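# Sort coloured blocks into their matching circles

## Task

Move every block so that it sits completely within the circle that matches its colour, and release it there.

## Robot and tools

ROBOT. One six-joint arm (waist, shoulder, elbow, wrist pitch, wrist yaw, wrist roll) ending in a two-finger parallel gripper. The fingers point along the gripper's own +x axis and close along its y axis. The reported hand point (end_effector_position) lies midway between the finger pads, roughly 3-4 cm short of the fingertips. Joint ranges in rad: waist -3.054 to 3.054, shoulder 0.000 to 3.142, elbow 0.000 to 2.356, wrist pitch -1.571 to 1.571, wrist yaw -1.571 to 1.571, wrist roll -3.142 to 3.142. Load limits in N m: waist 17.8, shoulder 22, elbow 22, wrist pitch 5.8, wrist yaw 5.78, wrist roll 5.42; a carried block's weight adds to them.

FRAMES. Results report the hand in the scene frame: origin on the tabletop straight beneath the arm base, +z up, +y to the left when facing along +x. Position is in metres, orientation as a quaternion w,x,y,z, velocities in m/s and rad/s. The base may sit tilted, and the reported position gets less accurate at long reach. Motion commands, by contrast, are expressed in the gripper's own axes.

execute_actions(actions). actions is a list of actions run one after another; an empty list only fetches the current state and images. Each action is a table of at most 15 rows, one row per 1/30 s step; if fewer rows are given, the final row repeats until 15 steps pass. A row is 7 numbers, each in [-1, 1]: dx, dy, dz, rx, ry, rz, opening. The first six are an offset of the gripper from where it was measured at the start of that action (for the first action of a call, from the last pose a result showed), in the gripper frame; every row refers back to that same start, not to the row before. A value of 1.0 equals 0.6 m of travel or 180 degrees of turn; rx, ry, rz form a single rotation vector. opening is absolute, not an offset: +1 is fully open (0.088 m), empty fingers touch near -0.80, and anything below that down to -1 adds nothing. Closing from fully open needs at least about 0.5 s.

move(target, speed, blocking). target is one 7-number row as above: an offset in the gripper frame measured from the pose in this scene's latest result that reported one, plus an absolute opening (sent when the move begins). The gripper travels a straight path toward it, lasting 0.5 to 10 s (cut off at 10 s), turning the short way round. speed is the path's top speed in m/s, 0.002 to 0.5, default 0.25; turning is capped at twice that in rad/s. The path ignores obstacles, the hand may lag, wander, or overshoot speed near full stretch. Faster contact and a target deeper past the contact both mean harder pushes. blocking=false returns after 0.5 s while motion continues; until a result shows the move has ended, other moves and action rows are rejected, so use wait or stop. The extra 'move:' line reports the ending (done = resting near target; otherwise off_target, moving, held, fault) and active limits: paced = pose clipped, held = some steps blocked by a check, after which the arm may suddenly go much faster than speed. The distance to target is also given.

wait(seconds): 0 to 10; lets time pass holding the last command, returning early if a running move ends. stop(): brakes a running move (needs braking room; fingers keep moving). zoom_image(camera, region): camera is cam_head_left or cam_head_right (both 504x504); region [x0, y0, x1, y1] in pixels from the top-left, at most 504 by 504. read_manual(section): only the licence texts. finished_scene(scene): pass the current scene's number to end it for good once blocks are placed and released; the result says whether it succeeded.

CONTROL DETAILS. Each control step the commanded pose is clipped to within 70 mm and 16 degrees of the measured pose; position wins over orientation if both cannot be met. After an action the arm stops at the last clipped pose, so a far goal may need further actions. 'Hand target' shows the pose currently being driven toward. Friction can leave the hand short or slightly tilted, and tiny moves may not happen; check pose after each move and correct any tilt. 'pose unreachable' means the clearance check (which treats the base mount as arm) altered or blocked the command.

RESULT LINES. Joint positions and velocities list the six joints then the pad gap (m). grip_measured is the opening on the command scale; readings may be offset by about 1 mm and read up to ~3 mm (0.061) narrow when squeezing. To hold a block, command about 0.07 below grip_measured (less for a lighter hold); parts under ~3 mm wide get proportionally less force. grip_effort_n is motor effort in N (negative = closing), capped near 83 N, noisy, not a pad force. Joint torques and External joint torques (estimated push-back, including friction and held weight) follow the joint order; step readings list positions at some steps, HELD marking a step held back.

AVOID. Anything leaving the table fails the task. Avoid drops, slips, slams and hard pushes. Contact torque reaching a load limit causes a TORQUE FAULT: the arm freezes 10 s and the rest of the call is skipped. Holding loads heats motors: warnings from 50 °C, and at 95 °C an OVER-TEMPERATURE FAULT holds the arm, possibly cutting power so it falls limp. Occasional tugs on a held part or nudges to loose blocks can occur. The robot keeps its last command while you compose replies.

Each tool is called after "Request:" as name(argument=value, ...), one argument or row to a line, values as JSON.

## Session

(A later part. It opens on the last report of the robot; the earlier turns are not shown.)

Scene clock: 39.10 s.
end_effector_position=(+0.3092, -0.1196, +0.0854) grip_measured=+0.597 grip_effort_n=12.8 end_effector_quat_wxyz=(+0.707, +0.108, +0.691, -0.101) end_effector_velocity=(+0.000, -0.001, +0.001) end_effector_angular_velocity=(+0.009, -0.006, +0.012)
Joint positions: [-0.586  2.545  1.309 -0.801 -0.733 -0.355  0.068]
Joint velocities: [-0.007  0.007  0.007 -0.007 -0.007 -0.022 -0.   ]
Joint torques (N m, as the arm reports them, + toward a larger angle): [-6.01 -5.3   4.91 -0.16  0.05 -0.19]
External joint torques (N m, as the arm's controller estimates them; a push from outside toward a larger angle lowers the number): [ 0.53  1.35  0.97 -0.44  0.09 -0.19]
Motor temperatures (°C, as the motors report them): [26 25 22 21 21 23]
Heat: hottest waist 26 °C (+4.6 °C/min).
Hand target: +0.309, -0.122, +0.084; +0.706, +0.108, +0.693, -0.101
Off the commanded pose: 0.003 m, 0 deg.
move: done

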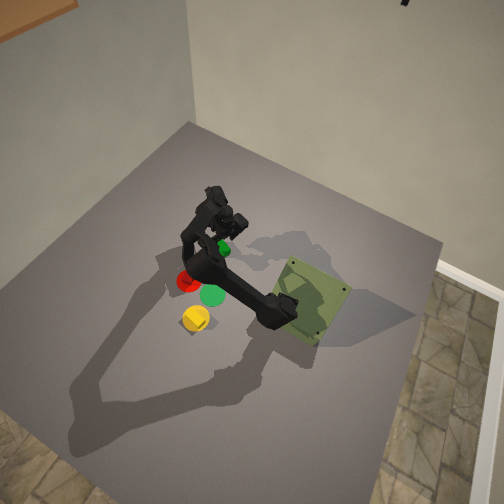

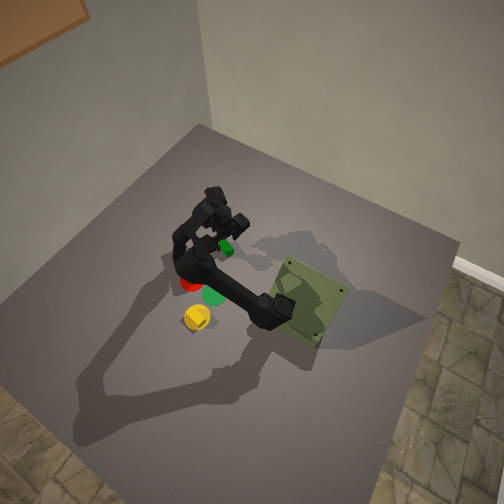

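Request:
move(
  target=[0.065,0,-0.005,0,0,0,0.6],
  speed=0.06,
)

Request:
move(
  target=[0,0,0,0,0,0,-0.3],
)

Request:
zoom_image(
  camera="cam_head_right",
  region=[180,200,270,290],
)

Request:
move(
  target=[-0.05,0,0,-0.095,0,0,-0.3],
  speed=0.15,
)

Request:
move(
  target=[0,0.275,-0.112,0,0,0,-0.3],
)

Scene clock: 40.67 s.
end_effector_position=(+0.3116, -0.1185, +0.0520) grip_measured=+0.597 grip_effort_n=12.8 end_effector_quat_wxyz=(+0.712, +0.101, +0.687, -0.099) end_effector_velocity=(+0.002, +0.000, -0.001) end_effector_angular_velocity=(-0.001, -0.013, +0.021)
Joint positions: [-0.515  2.575  1.246 -0.628 -0.762 -0.268  0.068]
Joint velocities: [ 0.002 -0.002 -0.007  0.022 -0.007 -0.007 -0.   ]
Joint torques (N m, as the arm reports them, + toward a larger angle): [-5.39 -5.22  2.71  0.23 -0.12  0.19]
External joint torques (N m, as the arm's controller estimates them; a push from outside toward a larger angle lowers the number): [ 1.19  1.34 -0.79 -0.07 -0.08  0.19]
Motor temperatures (°C, as the motors report them): [26 25 22 21 21 23]
Heat: hottest waist 26 °C (+4.4 °C/min).
Hand target: +0.307, -0.118, +0.046; +0.707, +0.108, +0.692, -0.101
Off the commanded pose: 0.007 m, 1 deg.
move: done

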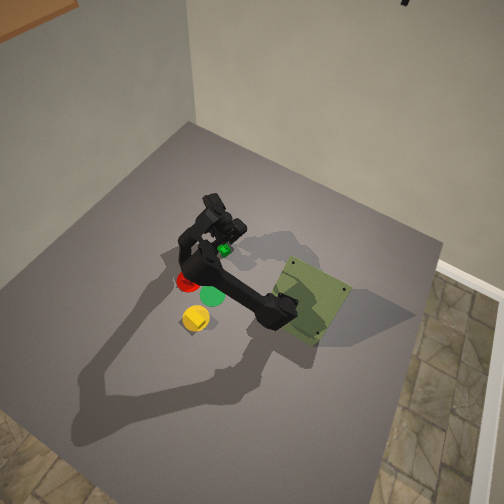

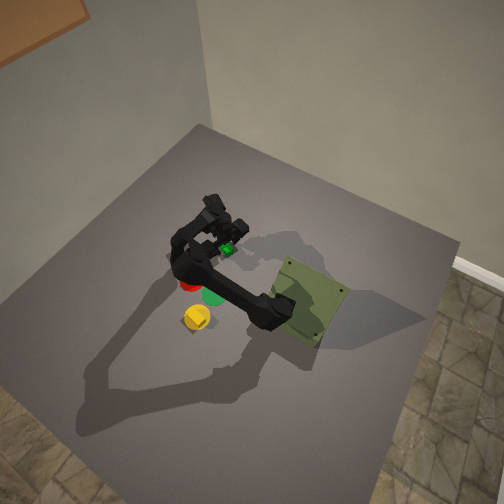

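Scene clock: 41.17 s.
end_effector_position=(+0.3116, -0.1186, +0.0521) grip_measured=-0.194 grip_effort_n=-83.5 end_effector_quat_wxyz=(+0.713, +0.101, +0.687, -0.099) end_effector_velocity=(+0.002, +0.002, +0.003) end_effector_angular_velocity=(+0.020, -0.015, +0.001)
Joint positions: [-0.516  2.575  1.246 -0.628 -0.762 -0.268  0.029]
Joint velocities: [-0.007 -0.002  0.002 -0.007 -0.022 -0.007 -0.   ]
Joint torques (N m, as the arm reports them, + toward a larger angle): [-5.76 -6.58  3.63  0.04 -0.04  0.01]
External joint torques (N m, as the arm's controller estimates them; a push from outside toward a larger angle lowers the number): [ 0.82  0.06  0.06 -0.27  0.01  0.01]
Motor temperatures (°C, as the motors report them): [26 25 22 21 21 23]
Heat: hottest waist 26 °C (+4.4 °C/min).
Hand target: +0.312, -0.118, +0.052; +0.713, +0.101, +0.687, -0.098
Off the commanded pose: 0.000 m, 0 deg.
move: done

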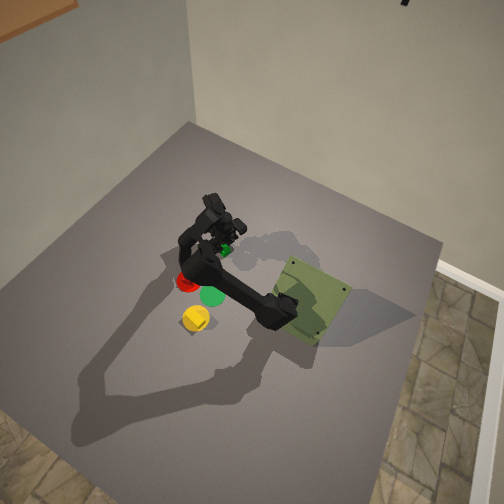

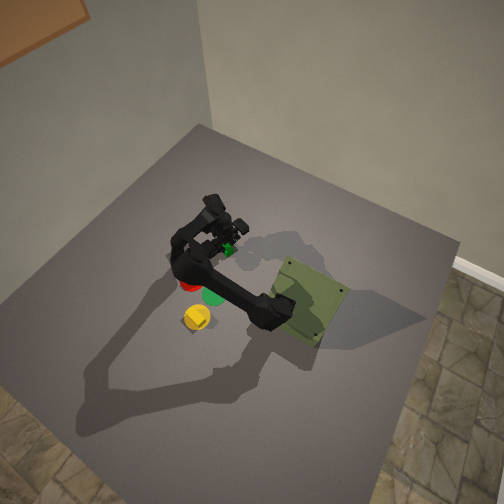

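Region (180, 200, 270, 290) of cam_head_right's 504x504 image, scaled by 5.600, with more detail than that image has.

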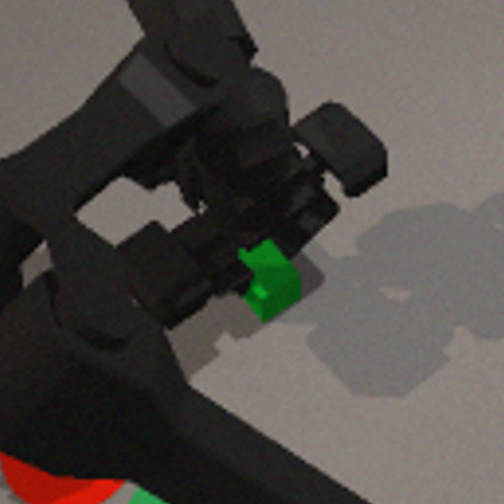

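Scene clock: 42.57 s.
end_effector_position=(+0.3066, -0.1185, +0.0770) grip_measured=-0.194 grip_effort_n=-83.5 end_effector_quat_wxyz=(+0.716, +0.002, +0.698, +0.002) end_effector_velocity=(-0.004, +0.003, -0.001) end_effector_angular_velocity=(+0.017, +0.010, +0.017)
Joint positions: [-0.572  2.546  1.279 -0.756 -0.74  -0.633  0.029]
Joint velocities: [-0.002  0.002 -0.002 -0.022 -0.007 -0.037 -0.   ]
Joint torques (N m, as the arm reports them, + toward a larger angle): [-6.05 -7.81  4.9  -0.17  0.03 -0.17]
External joint torques (N m, as the arm's controller estimates them; a push from outside toward a larger angle lowers the number): [ 0.37 -1.28  1.14 -0.43  0.1  -0.17]
Motor temperatures (°C, as the motors report them): [26 26 22 21 21 23]
Heat: hottest waist 26 °C (+4.2 °C/min).
Hand target: +0.311, -0.119, +0.082; +0.720, -0.006, +0.694, +0.004
Off the commanded pose: 0.006 m, 1 deg.
move: done

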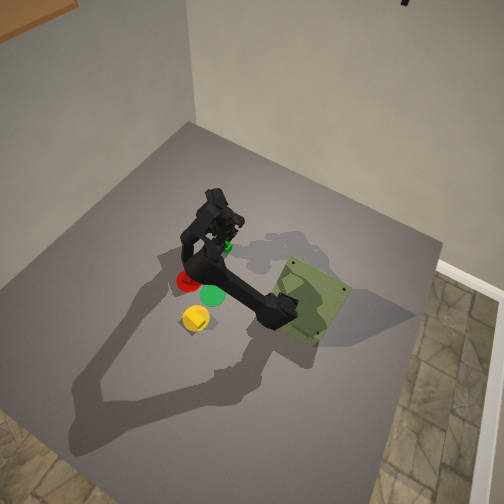

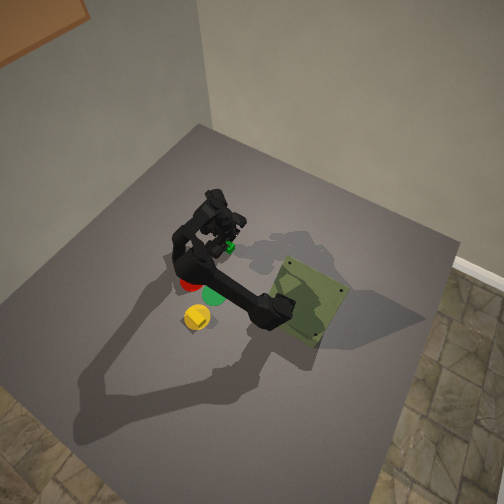

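Scene clock: 43.90 s.
end_effector_position=(+0.2410, +0.0456, +0.0768) grip_measured=-0.194 grip_effort_n=-83.5 end_effector_quat_wxyz=(+0.716, +0.002, +0.698, +0.004) end_effector_velocity=(-0.001, +0.004, +0.003) end_effector_angular_velocity=(+0.006, -0.009, +0.011)
Joint positions: [-0.285  1.849  0.735 -0.636 -0.833 -0.252  0.029]
Joint velocities: [-0.002 -0.022 -0.007 -0.007 -0.007 -0.007 -0.   ]
Joint torques (N m, as the arm reports them, + toward a larger angle): [-3.94 -4.5   2.65  0.22 -0.08  0.19]
External joint torques (N m, as the arm's controller estimates them; a push from outside toward a larger angle lowers the number): [ 0.84 -0.91 -0.57 -0.04 -0.04  0.19]
Motor temperatures (°C, as the motors report them): [26 26 22 21 21 23]
Heat: hottest waist 26 °C (+4.1 °C/min).
Hand target: +0.239, +0.047, +0.076; +0.716, +0.003, +0.699, +0.004
Off the commanded pose: 0.002 m, 0 deg.
move: done

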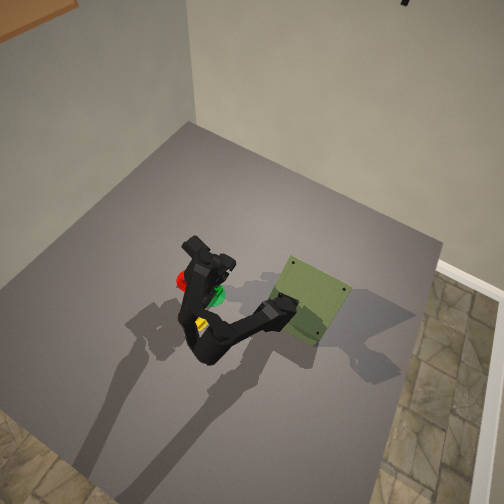

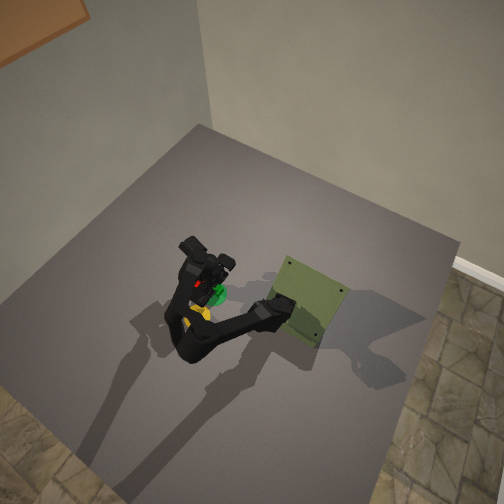

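Place, then re-centre yellow by closing on it at y≈0.151.

Request:
move(
  target=[0.044,0,0,0,0,0,-0.3],
  speed=0.05,
)

Request:
move(
  target=[0,0,0,0,0,0,0.6],
)

Request:
move(
  target=[-0.06,0,0,0,0,0,0.6],
)

Request:
move(
  target=[0,0.172,-0.005,0,0,0,0.6],
)

Request:
move(
  target=[0.058,0,0,0,0,0,0.6],
  speed=0.06,
)

Request:
move(
  target=[0,0,0,0,0,0,-0.22],
)

Request:
move(
  target=[0,0,0,0,0,0,0.6],
)

Request:
move(
  target=[-0.07,0,0,0,0,0,0.6],
)

Request:
move(
  target=[0,-0.53,0,0,0,0,0.6],
  speed=0.3,
)

Request:
zoom_image(
  camera="cam_head_left",
  region=[140,180,320,360],
)

Scene clock: 45.57 s.
end_effector_position=(+0.2445, +0.0466, +0.0534) grip_measured=-0.194 grip_effort_n=-83.5 end_effector_quat_wxyz=(+0.719, -0.003, +0.695, +0.007) end_effector_velocity=(-0.001, +0.003, -0.001) end_effector_angular_velocity=(+0.022, -0.003, -0.003)
Joint positions: [-0.209  1.88   0.691 -0.464 -0.842 -0.14   0.029]
Joint velocities: [ 0.002 -0.002 -0.007  0.007 -0.022  0.007  0.   ]
Joint torques (N m, as the arm reports them, + toward a larger angle): [-3.97 -2.93  2.3   0.23 -0.13  0.19]
External joint torques (N m, as the arm's controller estimates them; a push from outside toward a larger angle lowers the number): [ 0.88  0.84 -0.52 -0.05 -0.1   0.19]
Motor temperatures (°C, as the motors report them): [26 26 22 21 21 23]
Heat: hottest waist 26 °C (+4.0 °C/min).
Hand target: +0.241, +0.046, +0.051; +0.715, +0.003, +0.699, +0.004
Off the commanded pose: 0.004 m, 1 deg.
move: done

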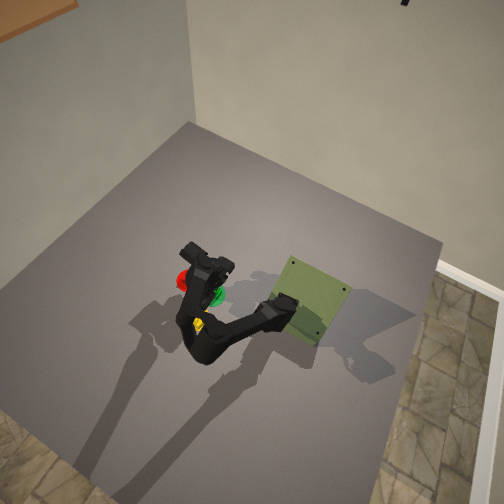

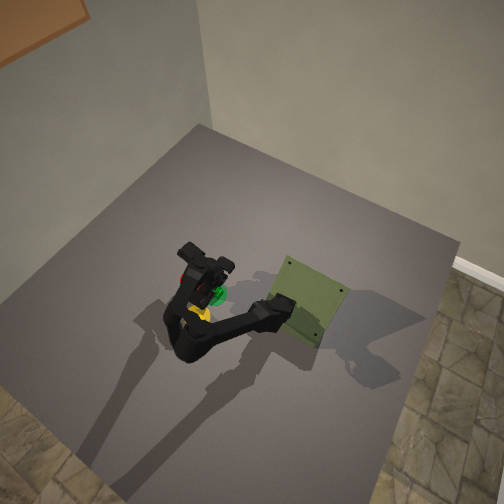

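Scene clock: 46.30 s.
end_effector_position=(+0.2446, +0.0466, +0.0534) grip_measured=+0.595 grip_effort_n=13.3 end_effector_quat_wxyz=(+0.719, -0.003, +0.695, +0.007) end_effector_velocity=(-0.002, +0.002, -0.000) end_effector_angular_velocity=(+0.008, +0.006, +0.004)
Joint positions: [-0.209  1.88   0.691 -0.463 -0.842 -0.14   0.068]
Joint velocities: [ 0.002 -0.002 -0.002 -0.007 -0.007 -0.007  0.   ]
Joint torques (N m, as the arm reports them, + toward a larger angle): [-4.27 -3.79  3.04  0.02 -0.03  0.01]
External joint torques (N m, as the arm's controller estimates them; a push from outside toward a larger angle lowers the number): [ 0.55 -0.06  0.25 -0.24 -0.01  0.01]
Motor temperatures (°C, as the motors report them): [26 26 22 21 21 23]
Heat: hottest waist 26 °C (+3.9 °C/min).
Hand target: +0.245, +0.047, +0.053; +0.719, -0.003, +0.695, +0.007
Off the commanded pose: 0.000 m, 0 deg.
move: done

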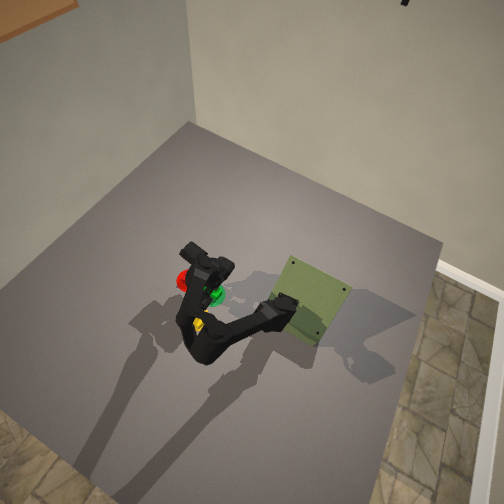

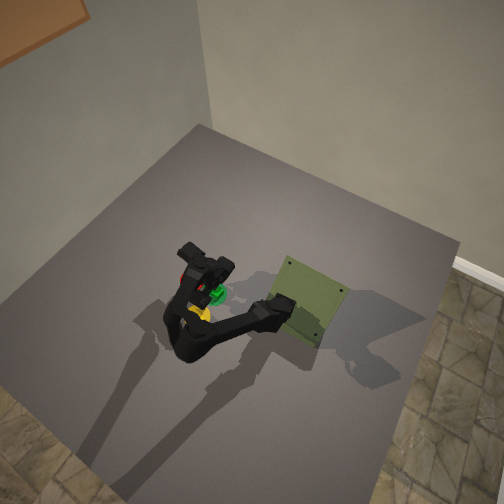

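Scene clock: 47.13 s.
end_effector_position=(+0.2409, +0.0458, +0.0864) grip_measured=+0.597 grip_effort_n=13.3 end_effector_quat_wxyz=(+0.716, +0.003, +0.698, +0.004) end_effector_velocity=(-0.003, +0.003, +0.003) end_effector_angular_velocity=(+0.014, +0.016, +0.005)
Joint positions: [-0.314  1.838  0.755 -0.696 -0.828 -0.291  0.068]
Joint velocities: [-0.007 -0.002  0.012 -0.051 -0.007 -0.037 -0.   ]
Joint torques (N m, as the arm reports them, + toward a larger angle): [-4.41 -4.34  4.35 -0.15  0.07 -0.2 ]
External joint torques (N m, as the arm's controller estimates them; a push from outside toward a larger angle lowers the number): [ 0.34 -0.8   0.93 -0.42  0.11 -0.2 ]
Motor temperatures (°C, as the motors report them): [26 26 22 21 21 23]
Heat: hottest waist 26 °C (+3.8 °C/min).
Hand target: +0.244, +0.046, +0.089; +0.719, -0.003, +0.695, +0.007
Off the commanded pose: 0.004 m, 1 deg.
move: done

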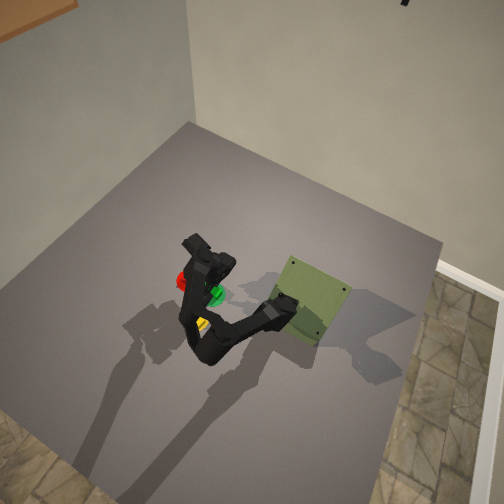

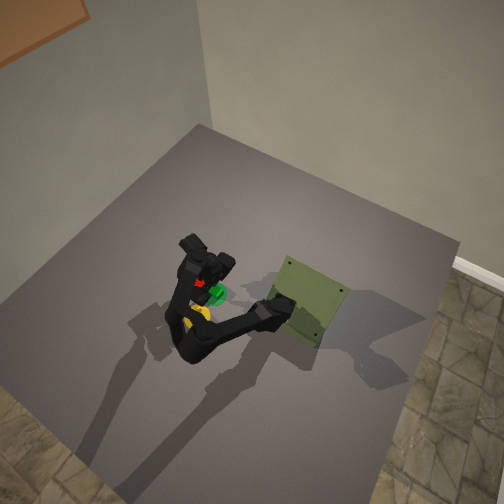

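Scene clock: 48.10 s.
end_effector_position=(+0.2357, +0.1463, +0.0858) grip_measured=+0.597 grip_effort_n=13.3 end_effector_quat_wxyz=(+0.713, +0.007, +0.701, +0.004) end_effector_velocity=(-0.006, +0.002, -0.001) end_effector_angular_velocity=(-0.008, +0.016, -0.008)
Joint positions: [-0.034  1.527  0.781 -0.732 -0.849  0.125  0.068]
Joint velocities: [ 0.012 -0.012 -0.002 -0.022  0.007  0.007 -0.   ]
Joint torques (N m, as the arm reports them, + toward a larger angle): [-3.3  -4.41  4.33  0.04  0.1   0.19]
External joint torques (N m, as the arm's controller estimates them; a push from outside toward a larger angle lowers the number): [ 0.88 -0.93  0.95 -0.22  0.11  0.19]
Motor temperatures (°C, as the motors report them): [26 26 22 21 21 23]
Heat: hottest waist 26 °C (+3.7 °C/min).
Hand target: +0.237, +0.149, +0.087; +0.716, +0.004, +0.699, +0.005
Off the commanded pose: 0.004 m, 1 deg.
move: done

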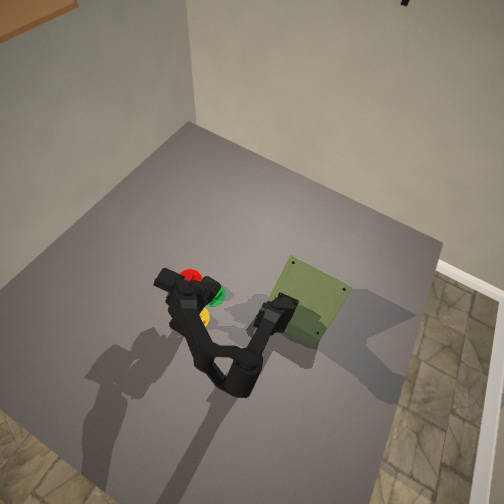

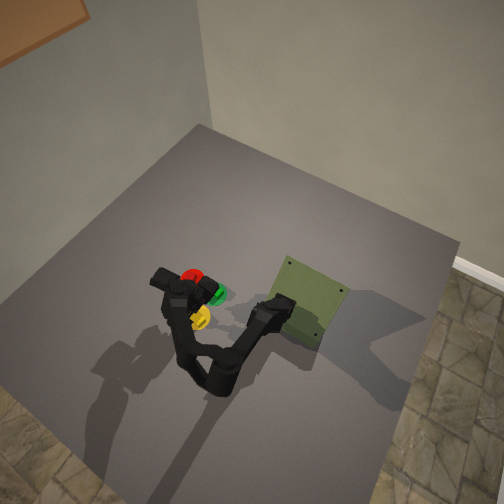

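Scene clock: 49.07 s.
end_effector_position=(+0.2388, +0.1496, +0.0545) grip_measured=+0.597 grip_effort_n=13.3 end_effector_quat_wxyz=(+0.717, +0.004, +0.697, +0.010) end_effector_velocity=(+0.002, +0.002, -0.001) end_effector_angular_velocity=(+0.010, -0.007, +0.007)
Joint positions: [ 0.069  1.56   0.716 -0.504 -0.837  0.278  0.068]
Joint velocities: [ 0.002  0.002 -0.002  0.022 -0.007  0.007 -0.   ]
Joint torques (N m, as the arm reports them, + toward a larger angle): [-3.43 -2.91  2.32  0.22  0.08  0.18]
External joint torques (N m, as the arm's controller estimates them; a push from outside toward a larger angle lowers the number): [ 0.81  0.94 -0.7  -0.08  0.09  0.18]
Motor temperatures (°C, as the motors report them): [26 26 22 21 21 23]
Heat: hottest waist 26 °C (+3.7 °C/min).
Hand target: +0.236, +0.147, +0.051; +0.713, +0.007, +0.701, +0.004
Off the commanded pose: 0.005 m, 1 deg.
move: done

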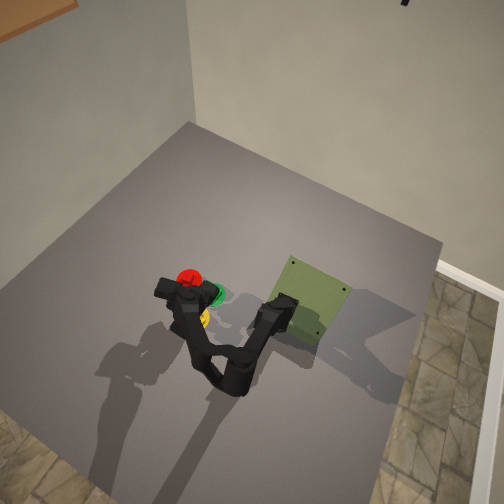

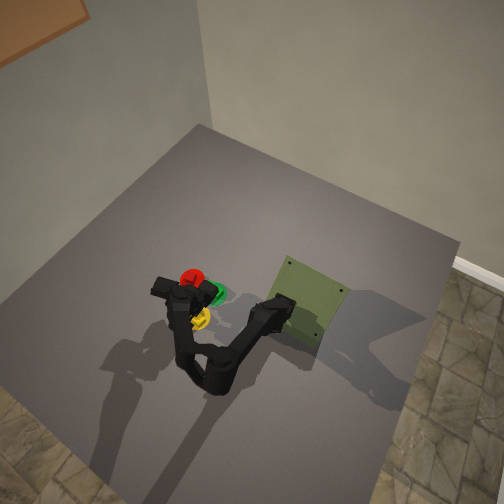

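Scene clock: 49.63 s.
end_effector_position=(+0.2389, +0.1495, +0.0546) grip_measured=-0.180 grip_effort_n=-83.5 end_effector_quat_wxyz=(+0.717, +0.005, +0.697, +0.010) end_effector_velocity=(+0.001, +0.001, +0.001) end_effector_angular_velocity=(+0.008, -0.005, +0.011)
Joint positions: [ 0.069  1.56   0.716 -0.504 -0.837  0.278  0.03 ]
Joint velocities: [-0.002 -0.002 -0.002  0.007 -0.007 -0.007 -0.   ]
Joint torques (N m, as the arm reports them, + toward a larger angle): [-3.71 -3.88  3.16  0.03  0.    0.01]
External joint torques (N m, as the arm's controller estimates them; a push from outside toward a larger angle lowers the number): [ 0.51 -0.08  0.21 -0.24  0.    0.01]
Motor temperatures (°C, as the motors report them): [26 26 22 21 21 23]
Heat: hottest waist 26 °C (+3.6 °C/min).
Hand target: +0.239, +0.150, +0.054; +0.717, +0.004, +0.697, +0.010
Off the commanded pose: 0.000 m, 0 deg.
move: done

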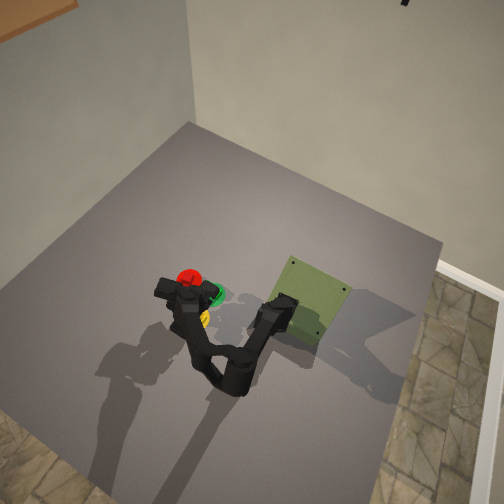

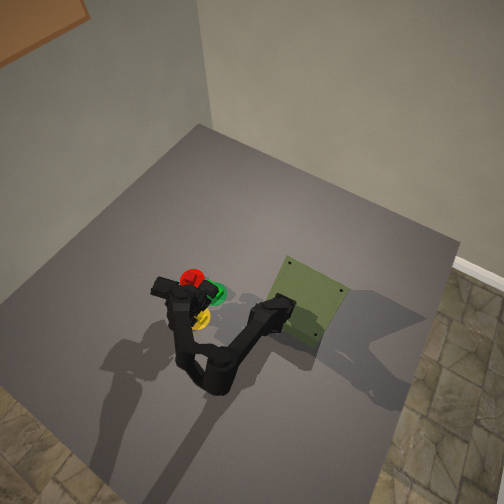

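Scene clock: 50.33 s.
end_effector_position=(+0.2389, +0.1495, +0.0546) grip_measured=+0.595 grip_effort_n=13.3 end_effector_quat_wxyz=(+0.717, +0.005, +0.697, +0.010) end_effector_velocity=(-0.001, +0.004, -0.000) end_effector_angular_velocity=(+0.022, +0.003, +0.015)
Joint positions: [ 0.069  1.56   0.716 -0.504 -0.837  0.278  0.068]
Joint velocities: [ 0.002 -0.002 -0.002  0.007 -0.022 -0.007  0.001]
Joint torques (N m, as the arm reports them, + toward a larger angle): [-3.75 -3.91  3.14  0.04 -0.01  0.  ]
External joint torques (N m, as the arm's controller estimates them; a push from outside toward a larger angle lowers the number): [ 0.44 -0.11  0.17 -0.24  0.    0.  ]
Motor temperatures (°C, as the motors report them): [26 25 22 21 21 23]
Heat: hottest waist 26 °C (+3.6 °C/min).
Hand target: +0.239, +0.149, +0.055; +0.717, +0.005, +0.697, +0.010
Off the commanded pose: 0.000 m, 0 deg.
move: done

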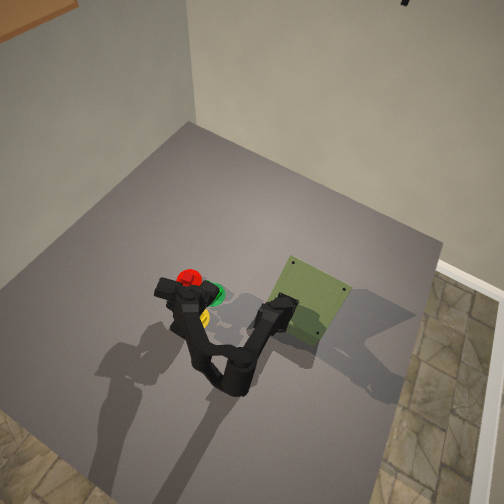

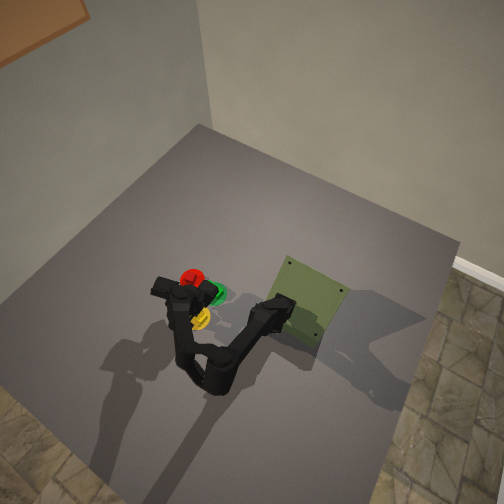

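Scene clock: 51.20 s.
end_effector_position=(+0.2359, +0.1466, +0.0938) grip_measured=+0.597 grip_effort_n=13.3 end_effector_quat_wxyz=(+0.715, +0.007, +0.700, +0.005) end_effector_velocity=(-0.001, +0.003, +0.005) end_effector_angular_velocity=(+0.020, +0.003, +0.024)
Joint positions: [-0.059  1.519  0.798 -0.78  -0.852  0.091  0.068]
Joint velocities: [-0.017 -0.002  0.012 -0.037 -0.022 -0.051 -0.   ]
Joint torques (N m, as the arm reports them, + toward a larger angle): [-3.92 -4.03  4.45 -0.17 -0.12 -0.18]
External joint torques (N m, as the arm's controller estimates them; a push from outside toward a larger angle lowers the number): [ 0.27 -0.64  0.97 -0.43 -0.1  -0.18]
Motor temperatures (°C, as the motors report them): [26 25 22 21 21 23]
Heat: hottest waist 26 °C (+3.5 °C/min).
Hand target: +0.238, +0.149, +0.096; +0.717, +0.004, +0.697, +0.009
Off the commanded pose: 0.004 m, 1 deg.
move: done

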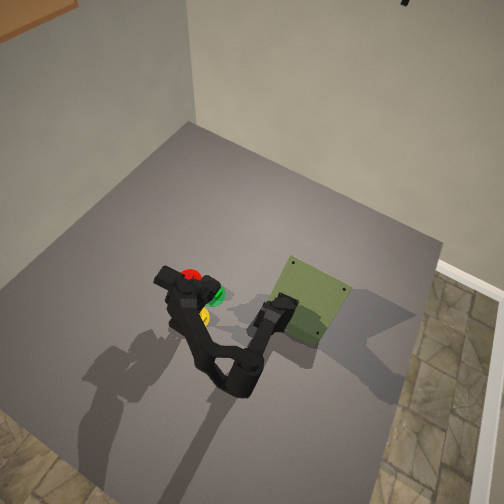

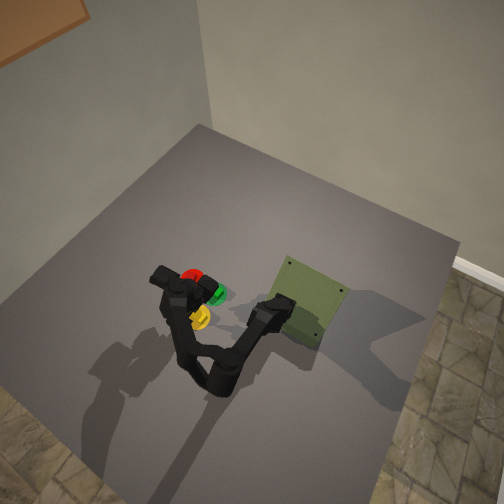

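Scene clock: 52.90 s.
end_effector_position=(+0.2357, -0.1703, +0.0922) grip_measured=+0.597 grip_effort_n=13.3 end_effector_quat_wxyz=(+0.717, +0.004, +0.697, -0.000) end_effector_velocity=(+0.001, -0.001, -0.001) end_effector_angular_velocity=(+0.009, -0.004, +0.016)
Joint positions: [-0.814  2.616  1.197 -0.769 -0.617 -0.893  0.068]
Joint velocities: [-0.002  0.012  0.012 -0.007 -0.007 -0.022 -0.   ]
Joint torques (N m, as the arm reports them, + toward a larger angle): [-4.78 -5.44  5.17 -0.18  0.01 -0.17]
External joint torques (N m, as the arm's controller estimates them; a push from outside toward a larger angle lowers the number): [ 0.34  1.31  0.99 -0.45  0.08 -0.17]
Motor temperatures (°C, as the motors report them): [26 25 22 21 21 23]
Heat: hottest waist 26 °C (+3.4 °C/min).
Hand target: +0.235, -0.173, +0.091; +0.716, +0.004, +0.698, +0.001
Off the commanded pose: 0.004 m, 1 deg.
move: done

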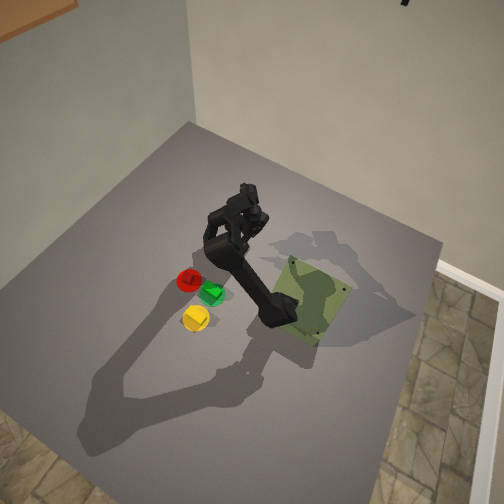

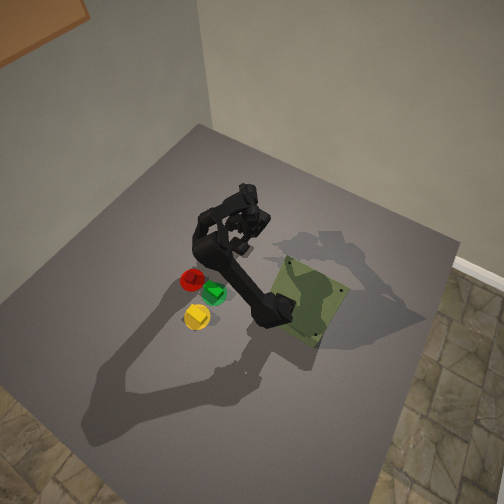

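Region (140, 180, 320, 360) of cam_head_left's 504x504 image, scaled by 2.800, with more detail than that image has.

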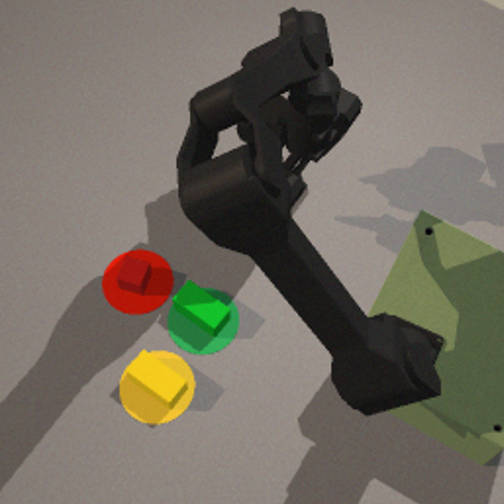

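Request:
move(
  target=[0.01,0.372,0.008,0,0,0,0.6],
  speed=0.3,
)

Request:
move(
  target=[0.064,0,0,0,0,0,0.6],
  speed=0.06,
)

Request:
move(
  target=[0,0,0,0,0,0,-0.25],
)

Request:
move(
  target=[-0.003,0,-0.012,0,0,0,-0.25],
  speed=0.03,
)

Request:
move(
  target=[0,0,0,0,0,0,0.6],
)

Request:
move(
  target=[-0.07,0,0,0,0,0,0.6],
)

Request:
move(
  target=[0,-0.37,0,0,0,0,0.6],
  speed=0.3,
)

Request:
zoom_image(
  camera="cam_head_left",
  region=[140,180,320,360],
)

Scene clock: 55.13 s.
end_effector_position=(+0.2436, +0.0526, +0.0885) grip_measured=+0.597 grip_effort_n=13.3 end_effector_quat_wxyz=(+0.717, +0.005, +0.697, +0.003) end_effector_velocity=(-0.000, +0.002, +0.000) end_effector_angular_velocity=(+0.005, -0.008, +0.003)
Joint positions: [-0.301  1.818  0.766 -0.709 -0.833 -0.265  0.068]
Joint velocities: [ 0.002 -0.012 -0.007  0.007 -0.007  0.007 -0.   ]
Joint torques (N m, as the arm reports them, + toward a larger angle): [-3.84 -4.41  2.63  0.22 -0.07  0.19]
External joint torques (N m, as the arm's controller estimates them; a push from outside toward a larger angle lowers the number): [ 0.92 -0.93 -0.77 -0.05 -0.04  0.19]
Motor temperatures (°C, as the motors report them): [26 26 23 21 21 23]
Heat: hottest waist 26 °C (+3.3 °C/min).
Hand target: +0.241, +0.054, +0.087; +0.716, +0.006, +0.698, +0.003
Off the commanded pose: 0.002 m, 0 deg.
move: done

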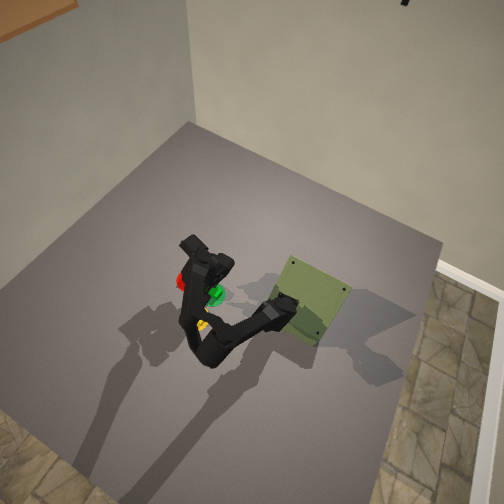

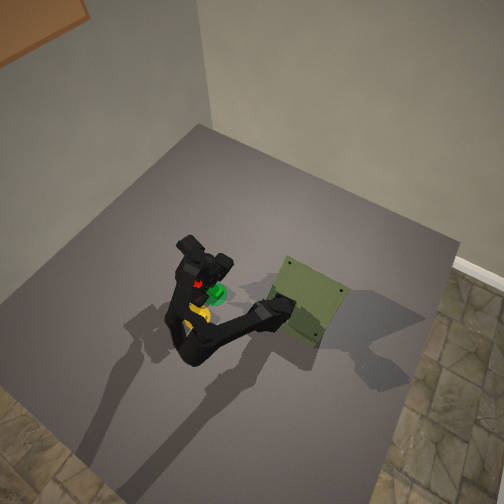

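Scene clock: 56.13 s.
end_effector_position=(+0.2479, +0.0539, +0.0535) grip_measured=+0.597 grip_effort_n=13.3 end_effector_quat_wxyz=(+0.721, -0.001, +0.693, +0.007) end_effector_velocity=(-0.003, +0.004, -0.002) end_effector_angular_velocity=(+0.022, +0.005, -0.003)
Joint positions: [-0.189  1.86   0.696 -0.459 -0.846 -0.101  0.068]
Joint velocities: [ 0.007 -0.002 -0.012  0.007 -0.022  0.007 -0.   ]
Joint torques (N m, as the arm reports them, + toward a larger angle): [-3.9  -2.9   2.24  0.24 -0.12  0.18]
External joint torques (N m, as the arm's controller estimates them; a push from outside toward a larger angle lowers the number): [ 0.93  0.89 -0.57 -0.03 -0.09  0.18]
Motor temperatures (°C, as the motors report them): [26 25 23 21 21 23]
Heat: hottest waist 26 °C (+3.2 °C/min).
Hand target: +0.244, +0.053, +0.050; +0.717, +0.005, +0.697, +0.004
Off the commanded pose: 0.005 m, 1 deg.
move: done

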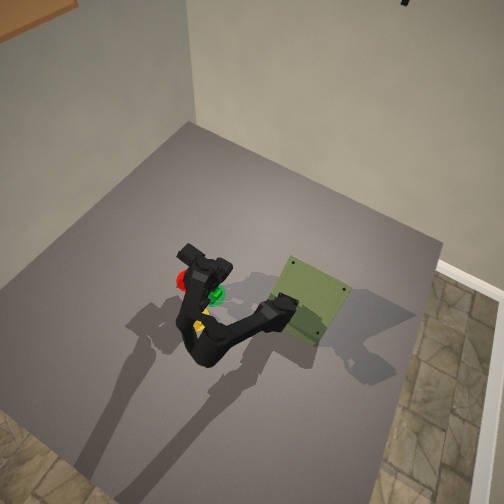

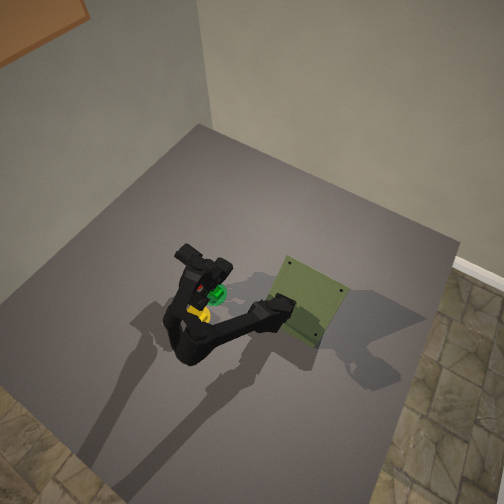

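Scene clock: 56.67 s.
end_effector_position=(+0.2480, +0.0537, +0.0537) grip_measured=-0.185 grip_effort_n=-83.5 end_effector_quat_wxyz=(+0.721, -0.001, +0.693, +0.007) end_effector_velocity=(-0.004, +0.001, -0.002) end_effector_angular_velocity=(+0.009, +0.012, -0.003)
Joint positions: [-0.19   1.86   0.696 -0.459 -0.846 -0.101  0.03 ]
Joint velocities: [ 0.002  0.002 -0.007 -0.007 -0.007 -0.007 -0.   ]
Joint torques (N m, as the arm reports them, + toward a larger angle): [-4.22 -3.84  3.09  0.05 -0.04  0.  ]
External joint torques (N m, as the arm's controller estimates them; a push from outside toward a larger angle lowers the number): [ 0.6  -0.11  0.27 -0.24 -0.02  0.01]
Motor temperatures (°C, as the motors report them): [26 25 22 21 21 23]
Heat: hottest waist 26 °C (+3.2 °C/min).
Hand target: +0.248, +0.054, +0.054; +0.721, -0.001, +0.693, +0.007
Off the commanded pose: 0.000 m, 0 deg.
move: done

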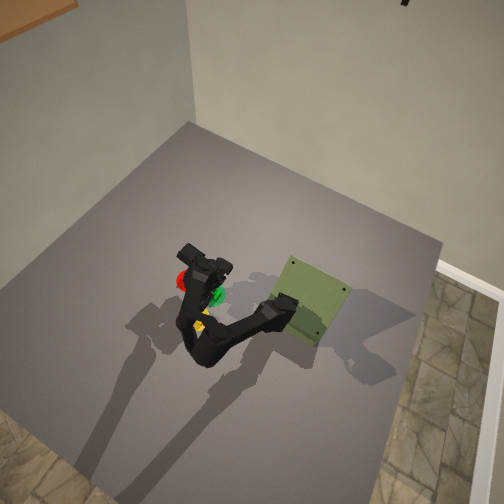

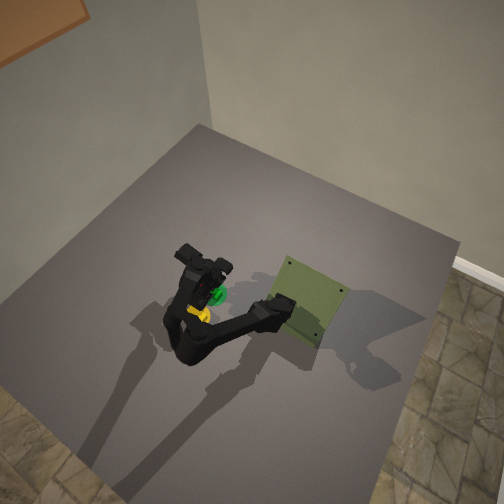

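Scene clock: 57.37 s.
end_effector_position=(+0.2427, +0.0538, +0.0540) grip_measured=-0.185 grip_effort_n=-83.5 end_effector_quat_wxyz=(+0.720, +0.000, +0.694, +0.006) end_effector_velocity=(-0.002, +0.001, +0.000) end_effector_angular_velocity=(+0.007, -0.004, +0.008)
Joint positions: [-0.193  1.846  0.678 -0.46  -0.846 -0.105  0.03 ]
Joint velocities: [-0.002 -0.007 -0.012  0.007 -0.007 -0.007 -0.   ]
Joint torques (N m, as the arm reports them, + toward a larger angle): [-4.55 -4.58  2.28 -0.14  0.   -0.17]
External joint torques (N m, as the arm's controller estimates them; a push from outside toward a larger angle lowers the number): [ 0.2  -0.94 -0.53 -0.42  0.02 -0.17]
Motor temperatures (°C, as the motors report them): [26 25 22 21 21 23]
Heat: hottest waist 26 °C (+3.1 °C/min).
Hand target: +0.241, +0.054, +0.055; +0.721, -0.001, +0.693, +0.006
Off the commanded pose: 0.002 m, 0 deg.
move: done

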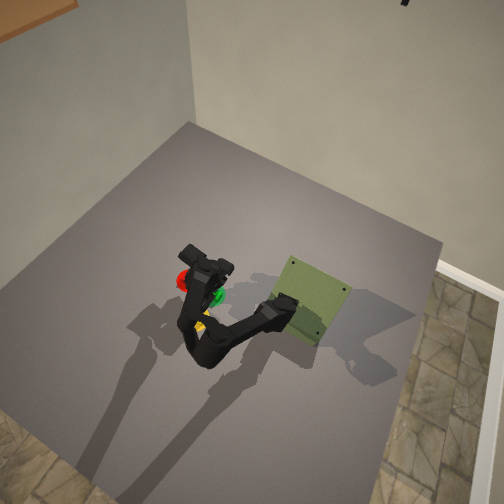

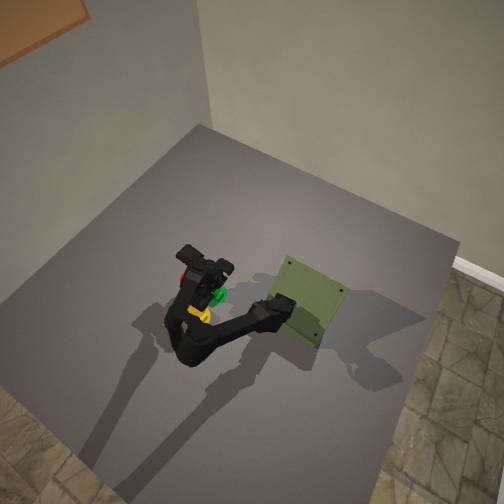

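Scene clock: 58.07 s.
end_effector_position=(+0.2427, +0.0538, +0.0540) grip_measured=+0.595 grip_effort_n=13.3 end_effector_quat_wxyz=(+0.720, +0.000, +0.694, +0.006) end_effector_velocity=(-0.001, -0.002, +0.001) end_effector_angular_velocity=(-0.007, +0.000, -0.003)
Joint positions: [-0.193  1.846  0.678 -0.46  -0.846 -0.105  0.068]
Joint velocities: [-0.007 -0.002 -0.002 -0.007  0.007 -0.007  0.001]
Joint torques (N m, as the arm reports them, + toward a larger angle): [-4.22 -3.74  3.05  0.05 -0.01  0.01]
External joint torques (N m, as the arm's controller estimates them; a push from outside toward a larger angle lowers the number): [ 0.55 -0.04  0.21 -0.23  0.01  0.01]
Motor temperatures (°C, as the motors report them): [26 25 22 21 21 23]
Heat: hottest waist 26 °C (+3.1 °C/min).
Hand target: +0.243, +0.054, +0.054; +0.720, +0.000, +0.694, +0.006
Off the commanded pose: 0.000 m, 0 deg.
move: done

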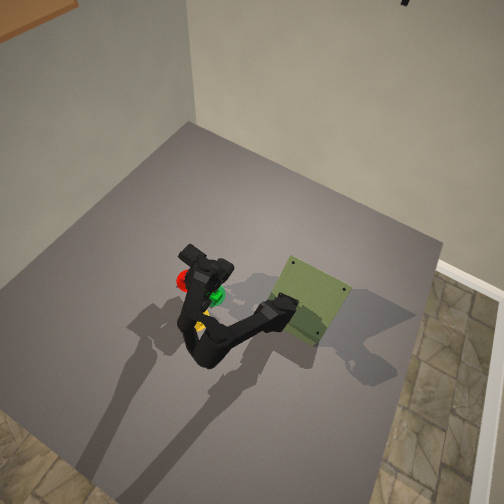

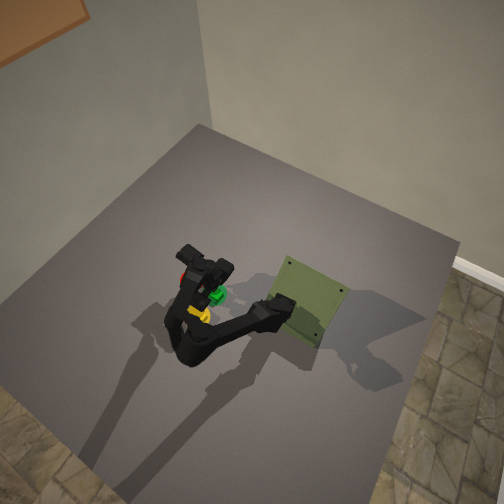

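Scene clock: 58.93 s.
end_effector_position=(+0.2389, +0.0529, +0.0932) grip_measured=+0.597 grip_effort_n=13.3 end_effector_quat_wxyz=(+0.718, +0.005, +0.696, +0.003) end_effector_velocity=(-0.005, +0.002, +0.003) end_effector_angular_velocity=(+0.000, +0.020, -0.010)
Joint positions: [-0.319  1.798  0.757 -0.736 -0.831 -0.288  0.068]
Joint velocities: [-0.007 -0.007  0.007 -0.051  0.007 -0.022 -0.   ]
Joint torques (N m, as the arm reports them, + toward a larger angle): [-4.41 -4.16  4.46 -0.15  0.06 -0.18]
External joint torques (N m, as the arm's controller estimates them; a push from outside toward a larger angle lowers the number): [ 0.21 -0.74  1.   -0.4   0.11 -0.18]
Motor temperatures (°C, as the motors report them): [26 25 22 21 21 23]
Heat: hottest waist 26 °C (+3.1 °C/min).
Hand target: +0.242, +0.053, +0.096; +0.721, -0.000, +0.693, +0.006
Off the commanded pose: 0.004 m, 1 deg.
move: done

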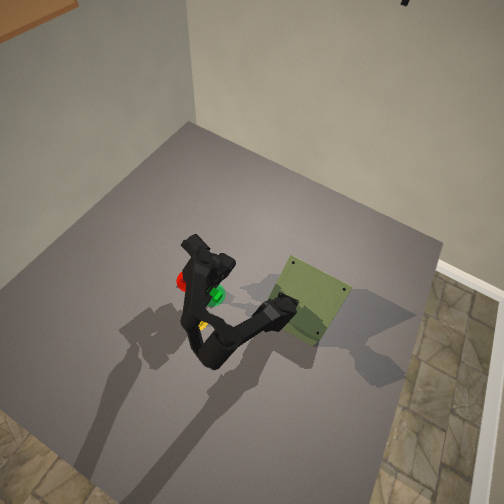

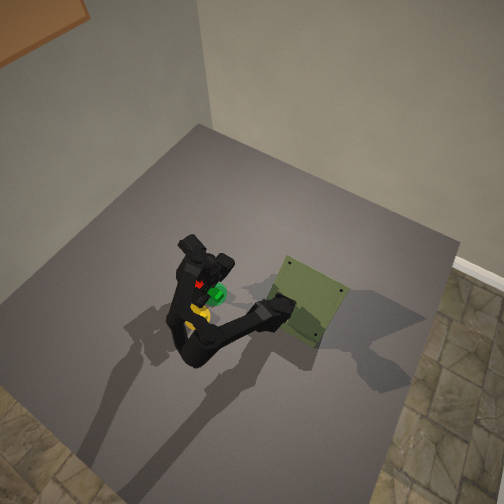

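Scene clock: 60.30 s.
end_effector_position=(+0.2388, -0.1675, +0.0930) grip_measured=+0.597 grip_effort_n=13.3 end_effector_quat_wxyz=(+0.720, +0.003, +0.694, -0.001) end_effector_velocity=(+0.004, -0.002, +0.001) end_effector_angular_velocity=(+0.015, -0.021, +0.001)
Joint positions: [-0.807  2.605  1.191 -0.763 -0.626 -0.882  0.068]
Joint velocities: [-0.007  0.012  0.017 -0.007 -0.022 -0.007 -0.   ]
Joint torques (N m, as the arm reports them, + toward a larger angle): [-4.78 -5.39  5.22 -0.16  0.02 -0.18]
External joint torques (N m, as the arm's controller estimates them; a push from outside toward a larger angle lowers the number): [ 0.34  1.36  0.97 -0.45  0.11 -0.18]
Motor temperatures (°C, as the motors report them): [26 25 23 21 21 23]
Heat: hottest waist 26 °C (+3.0 °C/min).
Hand target: +0.238, -0.170, +0.092; +0.719, +0.003, +0.695, +0.000
Off the commanded pose: 0.003 m, 1 deg.
move: done

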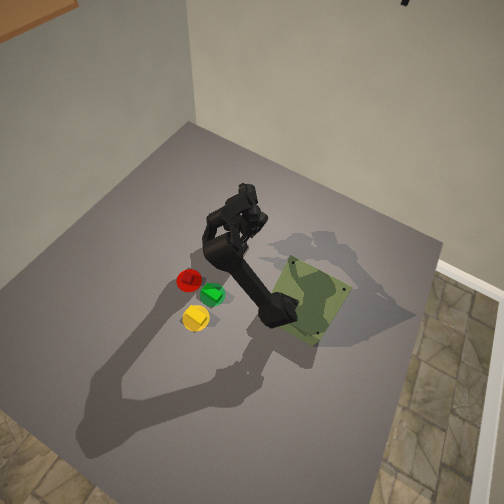

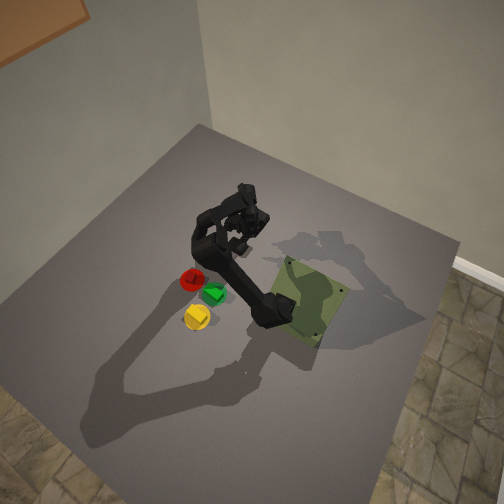

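Region (140, 180, 320, 360) of cam_head_left's 504x504 image, scaled by 2.800, with more detail than that image has.

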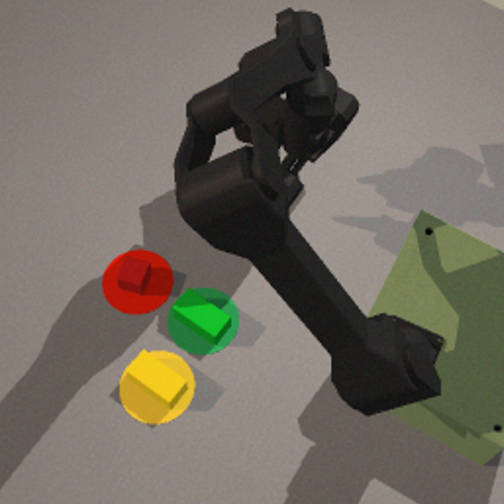

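Request:
finished_scene(
  scene=2,
)

The scene is finished: the task was done.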